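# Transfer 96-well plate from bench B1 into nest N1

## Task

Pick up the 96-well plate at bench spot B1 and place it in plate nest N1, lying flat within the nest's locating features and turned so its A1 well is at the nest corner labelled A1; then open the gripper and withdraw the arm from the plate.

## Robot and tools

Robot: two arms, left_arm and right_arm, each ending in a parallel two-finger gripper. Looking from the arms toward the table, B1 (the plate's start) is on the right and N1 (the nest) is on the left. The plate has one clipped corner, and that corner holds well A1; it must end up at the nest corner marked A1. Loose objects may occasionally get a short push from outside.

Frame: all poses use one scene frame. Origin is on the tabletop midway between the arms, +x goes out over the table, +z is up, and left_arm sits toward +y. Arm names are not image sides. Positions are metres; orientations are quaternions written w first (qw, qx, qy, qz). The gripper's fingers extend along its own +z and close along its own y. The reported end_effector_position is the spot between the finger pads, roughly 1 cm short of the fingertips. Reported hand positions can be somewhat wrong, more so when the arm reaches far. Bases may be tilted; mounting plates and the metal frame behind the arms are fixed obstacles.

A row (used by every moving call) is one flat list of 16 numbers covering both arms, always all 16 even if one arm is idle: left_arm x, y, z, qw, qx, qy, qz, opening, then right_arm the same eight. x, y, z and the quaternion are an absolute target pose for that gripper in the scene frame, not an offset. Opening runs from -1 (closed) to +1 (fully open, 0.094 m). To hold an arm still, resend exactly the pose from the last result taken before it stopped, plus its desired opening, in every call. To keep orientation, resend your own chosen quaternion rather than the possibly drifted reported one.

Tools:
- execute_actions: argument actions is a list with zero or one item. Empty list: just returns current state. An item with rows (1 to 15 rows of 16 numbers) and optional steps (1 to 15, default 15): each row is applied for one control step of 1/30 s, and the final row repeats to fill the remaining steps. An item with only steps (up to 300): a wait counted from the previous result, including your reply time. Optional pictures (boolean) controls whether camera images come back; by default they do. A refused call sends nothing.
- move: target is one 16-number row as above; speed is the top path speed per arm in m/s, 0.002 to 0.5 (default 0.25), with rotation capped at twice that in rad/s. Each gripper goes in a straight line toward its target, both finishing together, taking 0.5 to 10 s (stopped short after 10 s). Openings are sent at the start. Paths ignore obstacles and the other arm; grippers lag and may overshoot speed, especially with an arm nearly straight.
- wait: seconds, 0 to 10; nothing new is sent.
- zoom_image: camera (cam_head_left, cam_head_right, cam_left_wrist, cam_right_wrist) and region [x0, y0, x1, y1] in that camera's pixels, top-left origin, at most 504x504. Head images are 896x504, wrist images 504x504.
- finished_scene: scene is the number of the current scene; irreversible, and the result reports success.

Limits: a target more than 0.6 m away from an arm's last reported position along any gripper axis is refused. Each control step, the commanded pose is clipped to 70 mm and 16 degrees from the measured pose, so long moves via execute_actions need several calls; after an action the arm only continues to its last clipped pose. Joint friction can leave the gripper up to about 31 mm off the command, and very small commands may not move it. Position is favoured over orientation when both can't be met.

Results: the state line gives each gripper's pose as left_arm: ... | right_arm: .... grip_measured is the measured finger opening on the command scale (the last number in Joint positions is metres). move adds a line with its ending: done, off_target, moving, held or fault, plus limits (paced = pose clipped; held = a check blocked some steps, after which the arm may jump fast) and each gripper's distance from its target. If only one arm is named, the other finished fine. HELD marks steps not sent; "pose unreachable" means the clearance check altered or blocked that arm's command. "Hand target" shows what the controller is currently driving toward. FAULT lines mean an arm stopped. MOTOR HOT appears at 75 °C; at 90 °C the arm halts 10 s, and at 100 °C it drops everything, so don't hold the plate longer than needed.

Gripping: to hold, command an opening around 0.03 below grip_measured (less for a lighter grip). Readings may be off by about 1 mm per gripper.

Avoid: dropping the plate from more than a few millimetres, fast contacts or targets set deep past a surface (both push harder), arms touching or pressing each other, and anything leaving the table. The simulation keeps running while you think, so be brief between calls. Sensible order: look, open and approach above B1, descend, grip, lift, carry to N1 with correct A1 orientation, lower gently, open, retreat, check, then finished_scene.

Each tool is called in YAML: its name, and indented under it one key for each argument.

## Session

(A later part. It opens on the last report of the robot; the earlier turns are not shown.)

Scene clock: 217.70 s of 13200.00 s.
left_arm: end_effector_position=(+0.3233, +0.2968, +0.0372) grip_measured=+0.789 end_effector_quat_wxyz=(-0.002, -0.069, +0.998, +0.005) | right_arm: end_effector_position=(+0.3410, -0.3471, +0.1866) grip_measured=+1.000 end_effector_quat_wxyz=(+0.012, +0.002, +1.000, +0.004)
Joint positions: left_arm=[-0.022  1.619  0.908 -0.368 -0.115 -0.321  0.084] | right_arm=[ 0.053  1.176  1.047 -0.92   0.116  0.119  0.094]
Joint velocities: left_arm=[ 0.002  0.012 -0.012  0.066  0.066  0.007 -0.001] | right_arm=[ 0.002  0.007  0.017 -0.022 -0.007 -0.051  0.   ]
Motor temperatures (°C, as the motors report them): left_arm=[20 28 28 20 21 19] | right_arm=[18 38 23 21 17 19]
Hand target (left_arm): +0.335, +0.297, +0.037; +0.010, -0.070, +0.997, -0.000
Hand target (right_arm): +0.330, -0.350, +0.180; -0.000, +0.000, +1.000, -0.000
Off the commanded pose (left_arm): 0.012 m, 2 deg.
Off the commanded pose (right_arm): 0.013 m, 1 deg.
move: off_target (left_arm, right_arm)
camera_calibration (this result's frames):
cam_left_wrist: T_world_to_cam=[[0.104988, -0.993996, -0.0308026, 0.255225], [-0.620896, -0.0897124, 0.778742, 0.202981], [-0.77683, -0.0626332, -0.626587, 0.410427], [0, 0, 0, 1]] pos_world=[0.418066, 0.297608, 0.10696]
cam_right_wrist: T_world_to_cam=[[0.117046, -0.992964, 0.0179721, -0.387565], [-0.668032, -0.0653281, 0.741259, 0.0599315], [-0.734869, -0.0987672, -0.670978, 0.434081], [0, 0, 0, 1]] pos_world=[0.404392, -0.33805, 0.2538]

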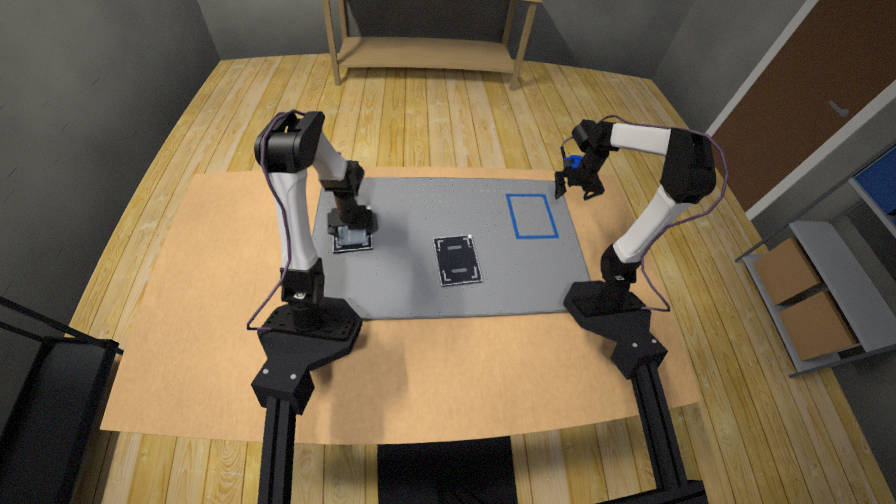

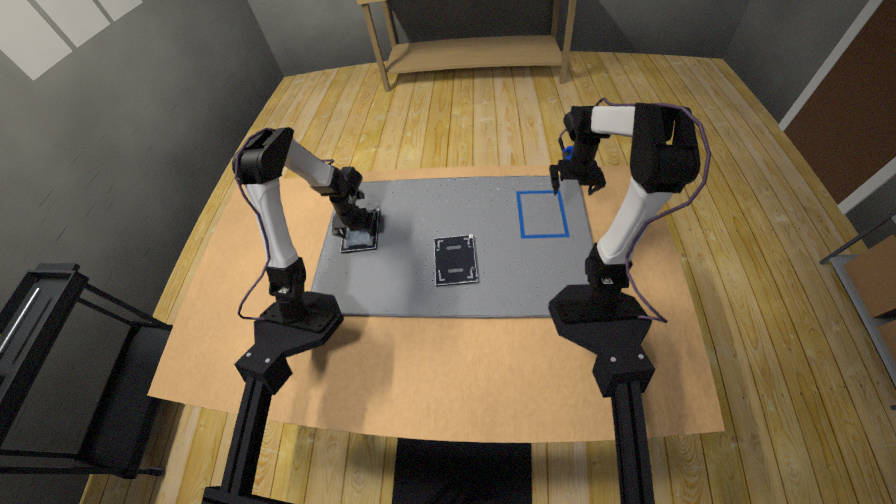

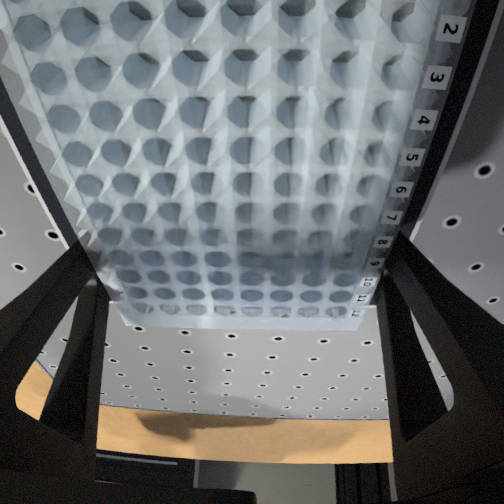

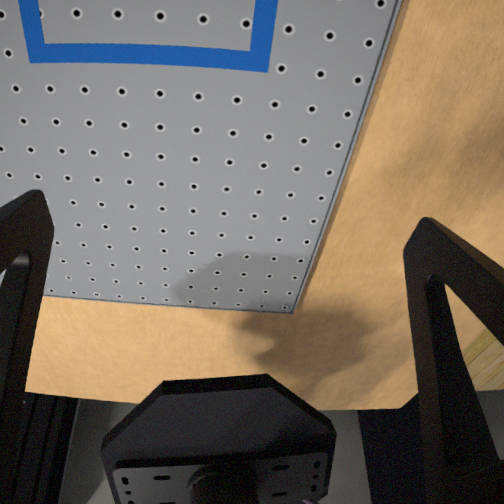

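move:
  target: [0.335,0.297,0.037,0.01,-0.07,0.9975,0,1,0.33,-0.35,0.18,0,0,1,0,1]
  speed: 0.02

move:
  target: [0.32,0.297,0.13,0,-0.07,0.9975,0,1,0.33,-0.35,0.18,0,0,1,0,1]
  speed: 0.08

move:
  target: [0.36,0.41,0.16,0,-0.07,0.9975,0,1,0.33,-0.35,0.18,0,0,1,0,1]
  speed: 0.15

zoom_image:
  camera: "cam_head_left"
  region: [315,195,395,265]

zoom_image:
  camera: "cam_head_right"
  region: [325,195,405,265]

zoom_image:
  camera: "cam_left_wrist"
  region: [250,0,504,254]

Scene clock: 224.07 s of 13200.00 s.
left_arm: end_effector_position=(+0.3234, +0.2967, +0.0372) grip_measured=+1.000 end_effector_quat_wxyz=(-0.002, -0.069, +0.998, +0.005) | right_arm: end_effector_position=(+0.3410, -0.3471, +0.1866) grip_measured=+1.000 end_effector_quat_wxyz=(+0.012, +0.002, +1.000, +0.004)
Joint positions: left_arm=[-0.022  1.619  0.908 -0.368 -0.114 -0.32   0.094] | right_arm=[ 0.053  1.176  1.047 -0.92   0.116  0.119  0.094]
Joint velocities: left_arm=[ 0.007 -0.002 -0.002 -0.081  0.051  0.037  0.   ] | right_arm=[-0.007  0.002 -0.012 -0.022 -0.037  0.095  0.   ]
Motor temperatures (°C, as the motors report them): left_arm=[20 28 28 20 21 19] | right_arm=[18 38 23 22 17 19]
Hand target (left_arm): +0.335, +0.297, +0.037; +0.010, -0.070, +0.998, -0.000
Hand target (right_arm): +0.330, -0.350, +0.180; -0.000, +0.000, +1.000, -0.000
Off the commanded pose (left_arm): 0.012 m, 1 deg.
Off the commanded pose (right_arm): 0.013 m, 1 deg.
After step 90, 2.47 s passed at rest.
move: off_target (left_arm, right_arm)
camera_calibration (this result's frames):
cam_left_wrist: T_world_to_cam=[[0.104333, -0.994083, -0.0302194, 0.255325], [-0.621478, -0.0888884, 0.778372, 0.203037], [-0.776453, -0.062429, -0.627075, 0.410388], [0, 0, 0, 1]] pos_world=[0.418192, 0.297482, 0.107021]
cam_right_wrist: T_world_to_cam=[[0.117046, -0.992964, 0.0179721, -0.387565], [-0.668032, -0.0653281, 0.741259, 0.0599315], [-0.734869, -0.0987672, -0.670978, 0.434081], [0, 0, 0, 1]] pos_world=[0.404392, -0.33805, 0.2538]

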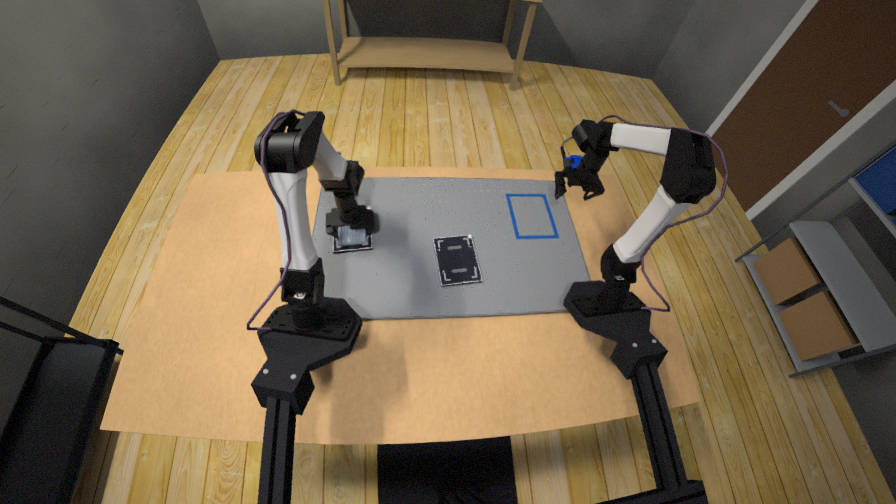

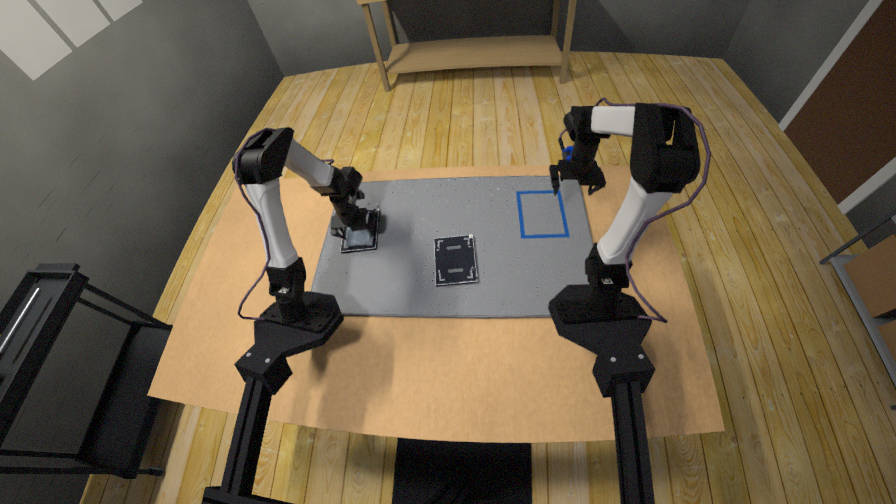

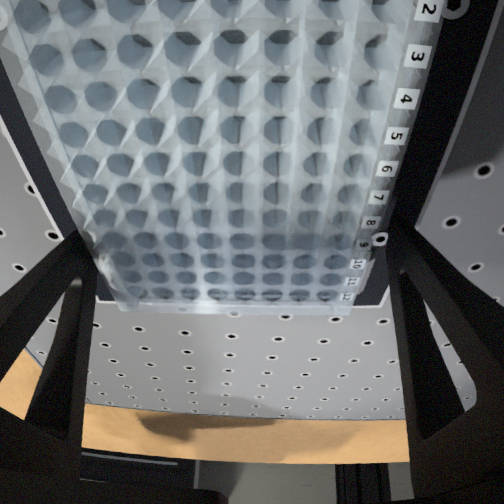

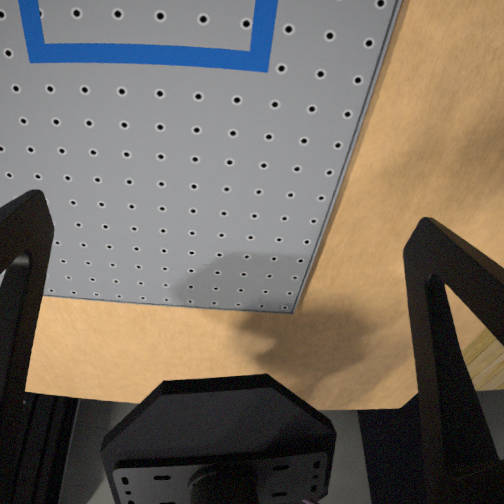

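Scene clock: 225.77 s of 13200.00 s.
left_arm: end_effector_position=(+0.3161, +0.2992, +0.1230) grip_measured=+1.000 end_effector_quat_wxyz=(-0.007, -0.069, +0.998, +0.000) | right_arm: end_effector_position=(+0.3410, -0.3471, +0.1866) grip_measured=+1.000 end_effector_quat_wxyz=(+0.012, +0.002, +1.000, +0.004)
Joint positions: left_arm=[-0.047  1.349  0.968 -0.706 -0.114 -0.343  0.094] | right_arm=[ 0.053  1.176  1.047 -0.92   0.116  0.119  0.094]
Joint velocities: left_arm=[-0.022 -0.017  0.007 -0.007 -0.037 -0.037  0.   ] | right_arm=[-0.002 -0.002 -0.007  0.022 -0.022  0.081  0.   ]
Motor temperatures (°C, as the motors report them): left_arm=[20 28 28 20 21 19] | right_arm=[18 38 23 22 17 19]
Hand target (left_arm): +0.320, +0.297, +0.131; -0.000, -0.070, +0.998, +0.000
Hand target (right_arm): +0.330, -0.350, +0.180; -0.000, +0.000, +1.000, -0.000
Off the commanded pose (left_arm): 0.008 m, 1 deg.
Off the commanded pose (right_arm): 0.013 m, 1 deg.
move: off_target (right_arm)
camera_calibration (this result's frames):
cam_left_wrist: T_world_to_cam=[[0.104501, -0.994291, -0.0215738, 0.260124], [-0.613756, -0.0815447, 0.785273, 0.12645], [-0.782549, -0.0688205, -0.618773, 0.461474], [0, 0, 0, 1]] pos_world=[0.411553, 0.300709, 0.191862]
cam_right_wrist: T_world_to_cam=[[0.117046, -0.992964, 0.0179721, -0.387565], [-0.668032, -0.0653281, 0.741259, 0.0599315], [-0.734869, -0.0987672, -0.670978, 0.434081], [0, 0, 0, 1]] pos_world=[0.404392, -0.33805, 0.2538]

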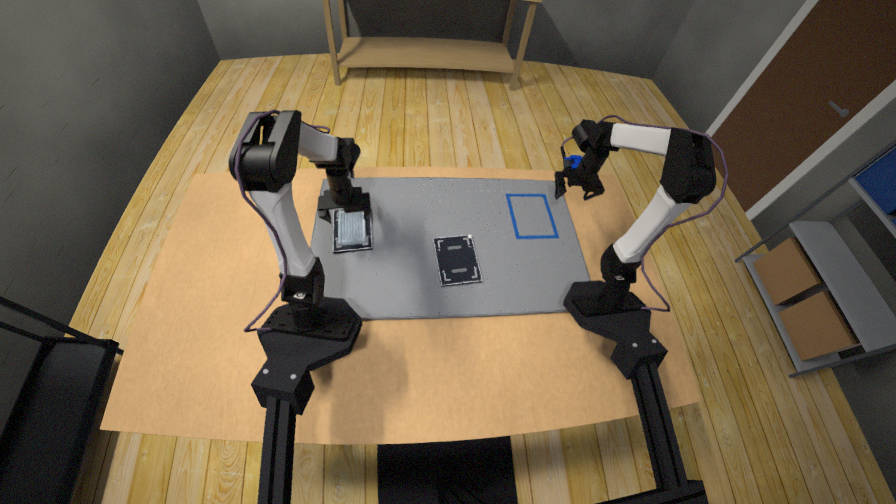

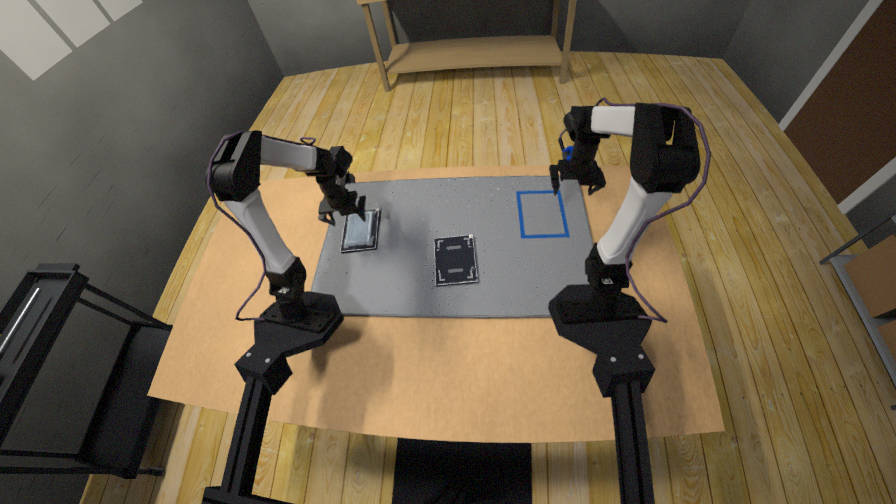

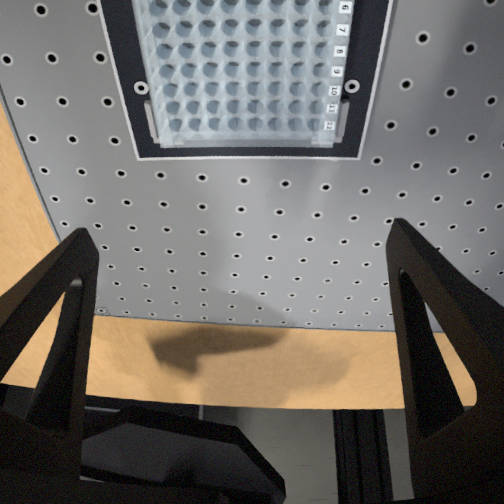

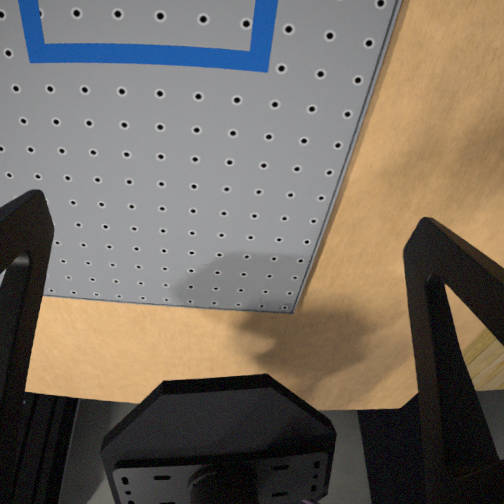

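Scene clock: 227.20 s of 13200.00 s.
left_arm: end_effector_position=(+0.3601, +0.4097, +0.1592) grip_measured=+1.000 end_effector_quat_wxyz=(+0.008, -0.073, +0.997, +0.002) | right_arm: end_effector_position=(+0.3410, -0.3471, +0.1866) grip_measured=+1.000 end_effector_quat_wxyz=(+0.012, +0.002, +1.000, +0.004)
Joint positions: left_arm=[ 0.389  1.389  1.197 -0.861  0.092  0.03   0.094] | right_arm=[ 0.053  1.176  1.047 -0.92   0.116  0.119  0.094]
Joint velocities: left_arm=[ 0.002 -0.012  0.007  0.007  0.051 -0.051  0.   ] | right_arm=[-0.012 -0.002  0.012  0.022 -0.022 -0.051  0.   ]
Motor temperatures (°C, as the motors report them): left_arm=[20 28 28 19 21 19] | right_arm=[18 38 23 22 17 19]
Hand target (left_arm): +0.361, +0.410, +0.159; +0.002, -0.071, +0.997, -0.002
Hand target (right_arm): +0.330, -0.350, +0.180; -0.000, +0.000, +1.000, -0.000
Off the commanded pose (left_arm): 0.001 m, 1 deg.
Off the commanded pose (right_arm): 0.013 m, 1 deg.
move: off_target (right_arm)
camera_calibration (this result's frames):
cam_left_wrist: T_world_to_cam=[[0.114291, -0.99317, -0.0234662, 0.362534], [-0.636328, -0.091325, 0.765994, 0.149261], [-0.762906, -0.0726138, -0.642419, 0.524125], [0, 0, 0, 1]] pos_world=[0.453402, 0.411748, 0.230882]
cam_right_wrist: T_world_to_cam=[[0.117046, -0.992964, 0.0179721, -0.387565], [-0.668032, -0.0653281, 0.741259, 0.0599315], [-0.734869, -0.0987672, -0.670978, 0.434081], [0, 0, 0, 1]] pos_world=[0.404392, -0.33805, 0.2538]

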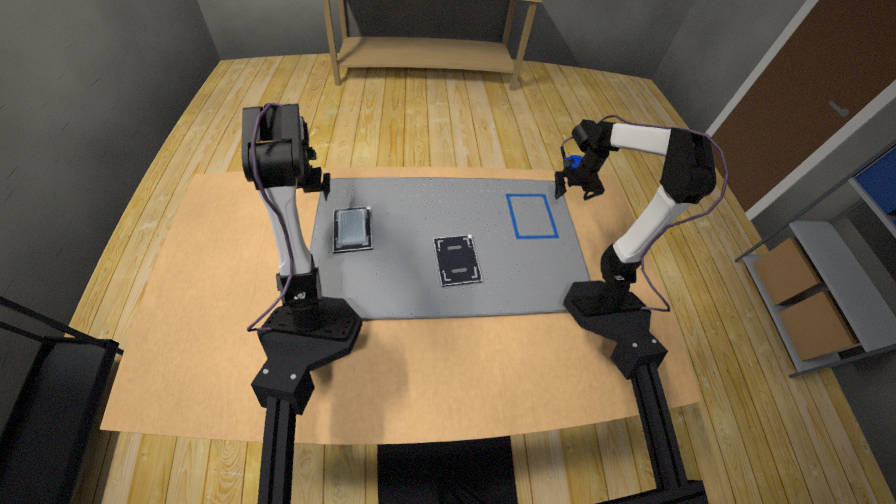

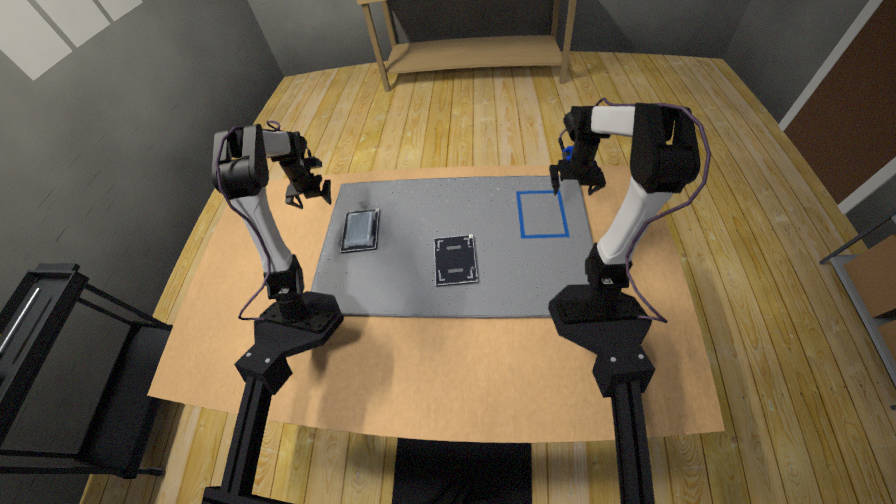

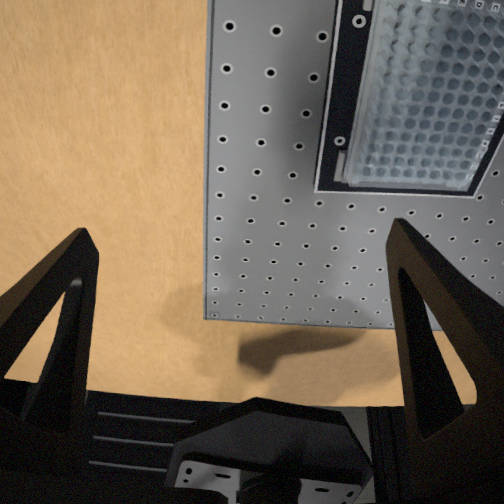

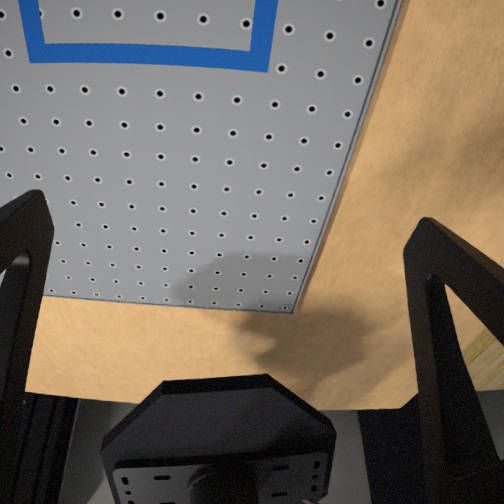

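Region (315, 195, 395, 265) of cam_head_left's 896x504 image, scaled by 6.300, with more detail than that image has; it fills the top 441 rows of this view, and the rest is white.

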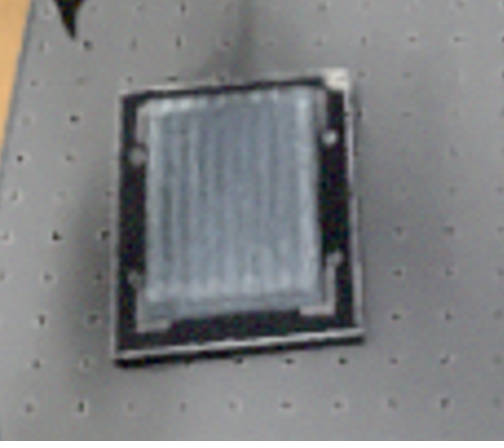

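Region (325, 195, 405, 265) of cam_head_right's 896x504 image, scaled by 6.300, with more detail than that image has; it fills the top 441 rows of this view, and the rest is white.

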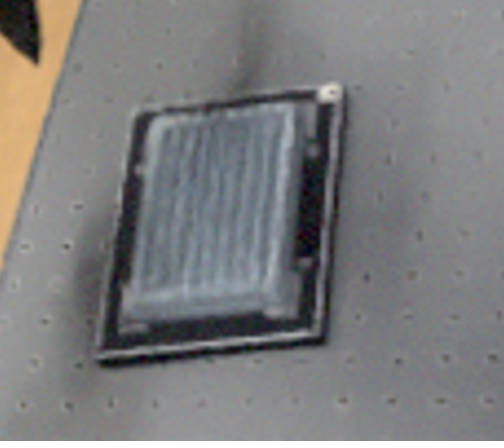

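Region (250, 0, 504, 254) of cam_left_wrist's 504x504 image, scaled by 1.984, with more detail than that image has.

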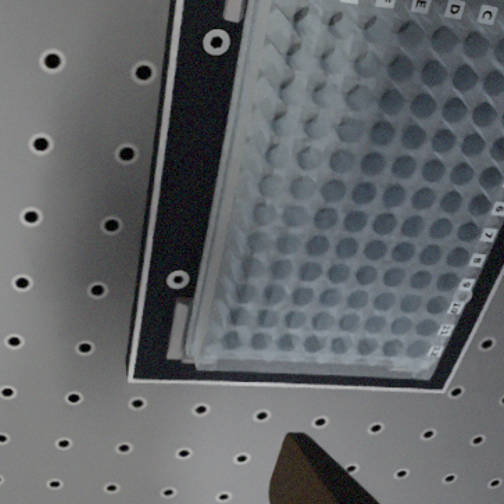

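move:
  target: [0.42,0.30,0.11,0,-0.07,0.9975,0,1,0.33,-0.35,0.18,0,0,1,0,1]
  speed: 0.15

zoom_image:
  camera: "cam_left_wrist"
  region: [100,60,400,360]

Scene clock: 232.17 s of 13200.00 s.
left_arm: end_effector_position=(+0.4103, +0.3001, +0.1090) grip_measured=+1.000 end_effector_quat_wxyz=(-0.012, -0.065, +0.998, -0.000) | right_arm: end_effector_position=(+0.3410, -0.3471, +0.1866) grip_measured=+1.000 end_effector_quat_wxyz=(+0.012, +0.002, +1.000, +0.004)
Joint positions: left_arm=[ 0.019  1.677  1.413 -0.826 -0.081 -0.277  0.094] | right_arm=[ 0.053  1.176  1.047 -0.92   0.116  0.119  0.094]
Joint velocities: left_arm=[-0.007 -0.007  0.002 -0.081 -0.007  0.066  0.   ] | right_arm=[-0.007  0.002 -0.007 -0.051  0.007  0.007  0.   ]
Motor temperatures (°C, as the motors report them): left_arm=[20 28 28 19 21 19] | right_arm=[18 39 23 22 17 19]
Hand target (left_arm): +0.418, +0.299, +0.110; -0.002, -0.069, +0.998, +0.002
Hand target (right_arm): +0.330, -0.350, +0.180; -0.000, +0.000, +1.000, -0.000
Off the commanded pose (left_arm): 0.010 m, 1 deg.
Off the commanded pose (right_arm): 0.013 m, 1 deg.
After step 90, 0.57 s passed at rest.
move: off_target (right_arm)
camera_calibration (this result's frames):
cam_left_wrist: T_world_to_cam=[[0.0960401, -0.995158, -0.0209001, 0.254522], [-0.607873, -0.0752653, 0.790459, 0.190518], [-0.788204, -0.0632112, -0.612159, 0.526494], [0, 0, 0, 1]] pos_world=[0.506351, 0.300909, 0.177021]
cam_right_wrist: T_world_to_cam=[[0.117046, -0.992964, 0.0179721, -0.387565], [-0.668032, -0.0653281, 0.741259, 0.0599315], [-0.734869, -0.0987672, -0.670978, 0.434081], [0, 0, 0, 1]] pos_world=[0.404392, -0.33805, 0.2538]

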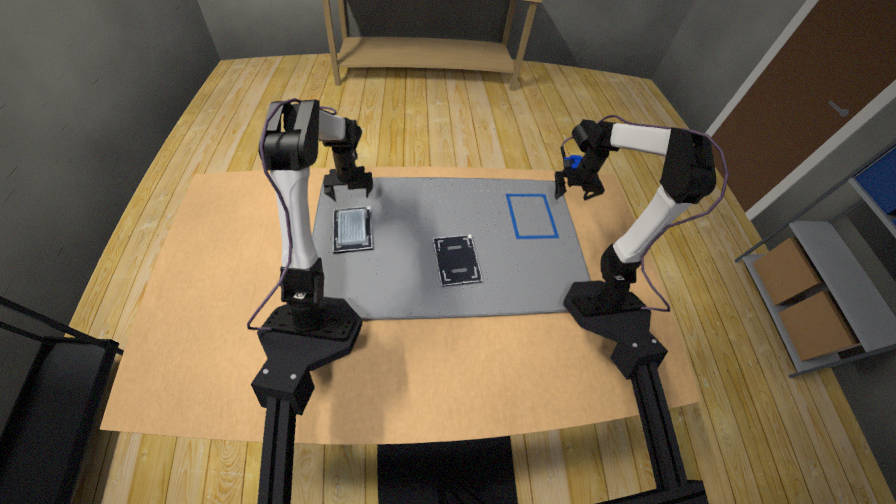

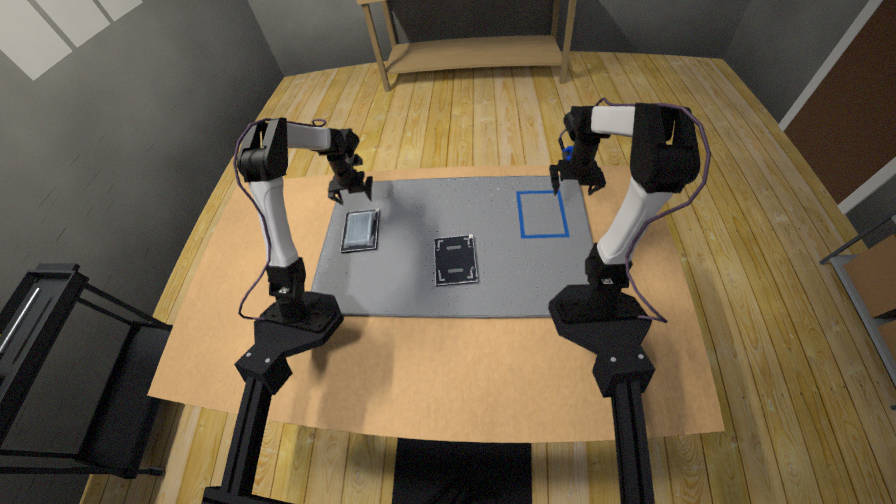

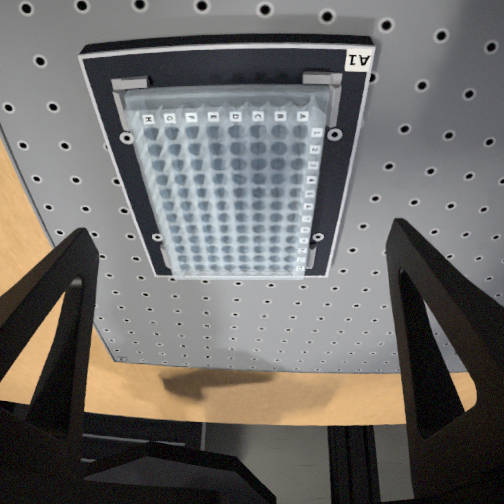

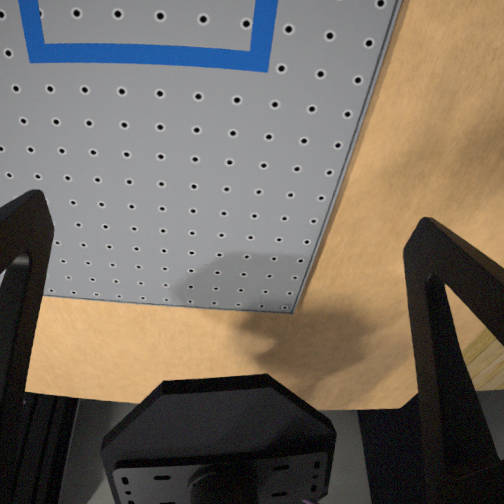

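Region (100, 60, 400, 360) of cam_left_wrist's 504x504 image, scaled by 1.680, with more detail than that image has.

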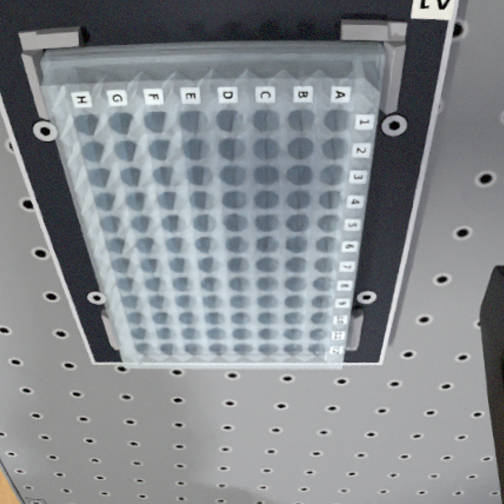

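Seated inside all locators. Moving clear.

move:
  target: [0.36,0.42,0.20,0,0,1,0,1,0.33,-0.35,0.18,0,0,1,0,1]
  speed: 0.2

finished_scene:
  scene: 2

Scene clock: 235.30 s of 13200.00 s.
left_arm: end_effector_position=(+0.3663, +0.4218, +0.1978) grip_measured=+1.000 end_effector_quat_wxyz=(+0.007, -0.003, +1.000, +0.002) | right_arm: end_effector_position=(+0.3410, -0.3471, +0.1866) grip_measured=+1.000 end_effector_quat_wxyz=(+0.012, +0.002, +1.000, +0.004)
Joint positions: left_arm=[ 0.447  1.371  1.332 -1.021  0.12   0.221  0.094] | right_arm=[ 0.053  1.176  1.047 -0.92   0.116  0.119  0.094]
Joint velocities: left_arm=[ 0.002 -0.002  0.007 -0.022 -0.081  0.081  0.   ] | right_arm=[ 0.007 -0.002  0.002 -0.037  0.022 -0.037  0.   ]
Motor temperatures (°C, as the motors report them): left_arm=[20 29 28 19 21 19] | right_arm=[18 39 23 22 17 19]
Hand target (left_arm): +0.362, +0.421, +0.201; +0.003, -0.001, +1.000, -0.002
Hand target (right_arm): +0.330, -0.350, +0.180; -0.000, +0.000, +1.000, -0.000
Off the commanded pose (left_arm): 0.007 m, 1 deg.
Off the commanded pose (right_arm): 0.013 m, 1 deg.
move: off_target (right_arm)
camera_calibration (this result's frames):
cam_left_wrist: T_world_to_cam=[[-0.026228, -0.999333, -0.0254123, 0.429225], [-0.640686, -0.00270947, 0.767798, 0.0885563], [-0.767355, 0.0364191, -0.640187, 0.509788], [0, 0, 0, 1]] pos_world=[0.459183, 0.410613, 0.269274]
cam_right_wrist: T_world_to_cam=[[0.117046, -0.992964, 0.0179721, -0.387565], [-0.668032, -0.0653281, 0.741259, 0.0599315], [-0.734869, -0.0987672, -0.670978, 0.434081], [0, 0, 0, 1]] pos_world=[0.404392, -0.33805, 0.2538]

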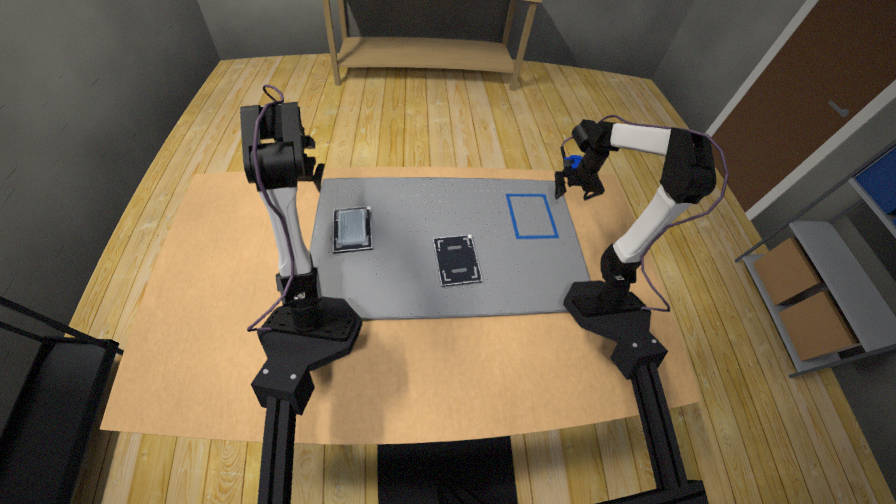

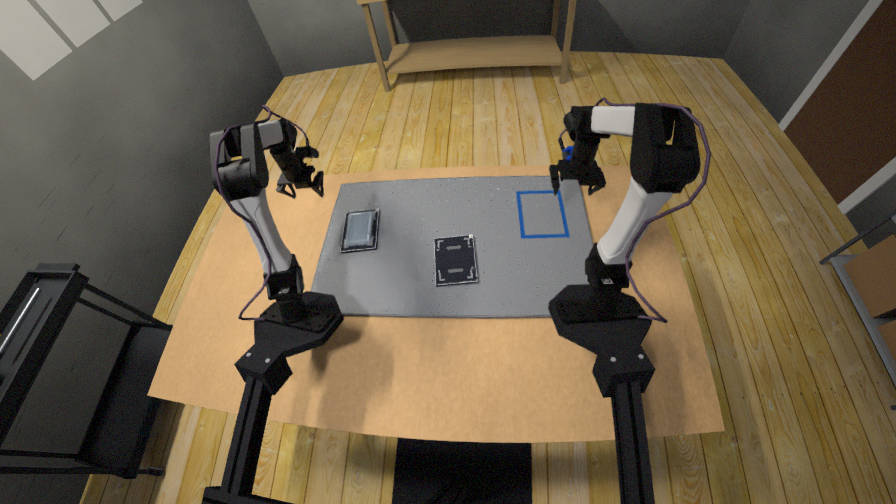

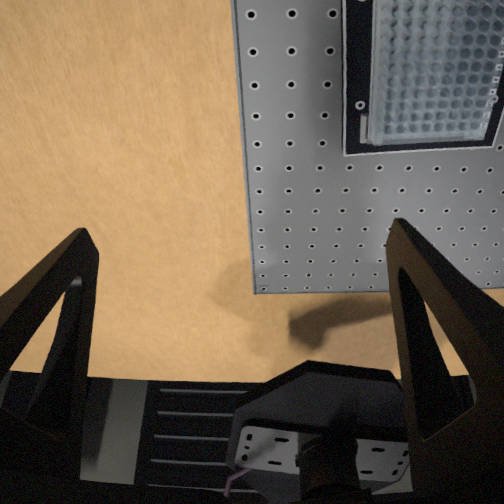

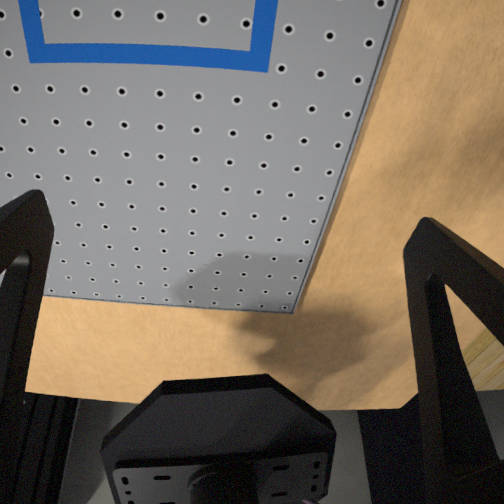

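The scene is finished: the task was done.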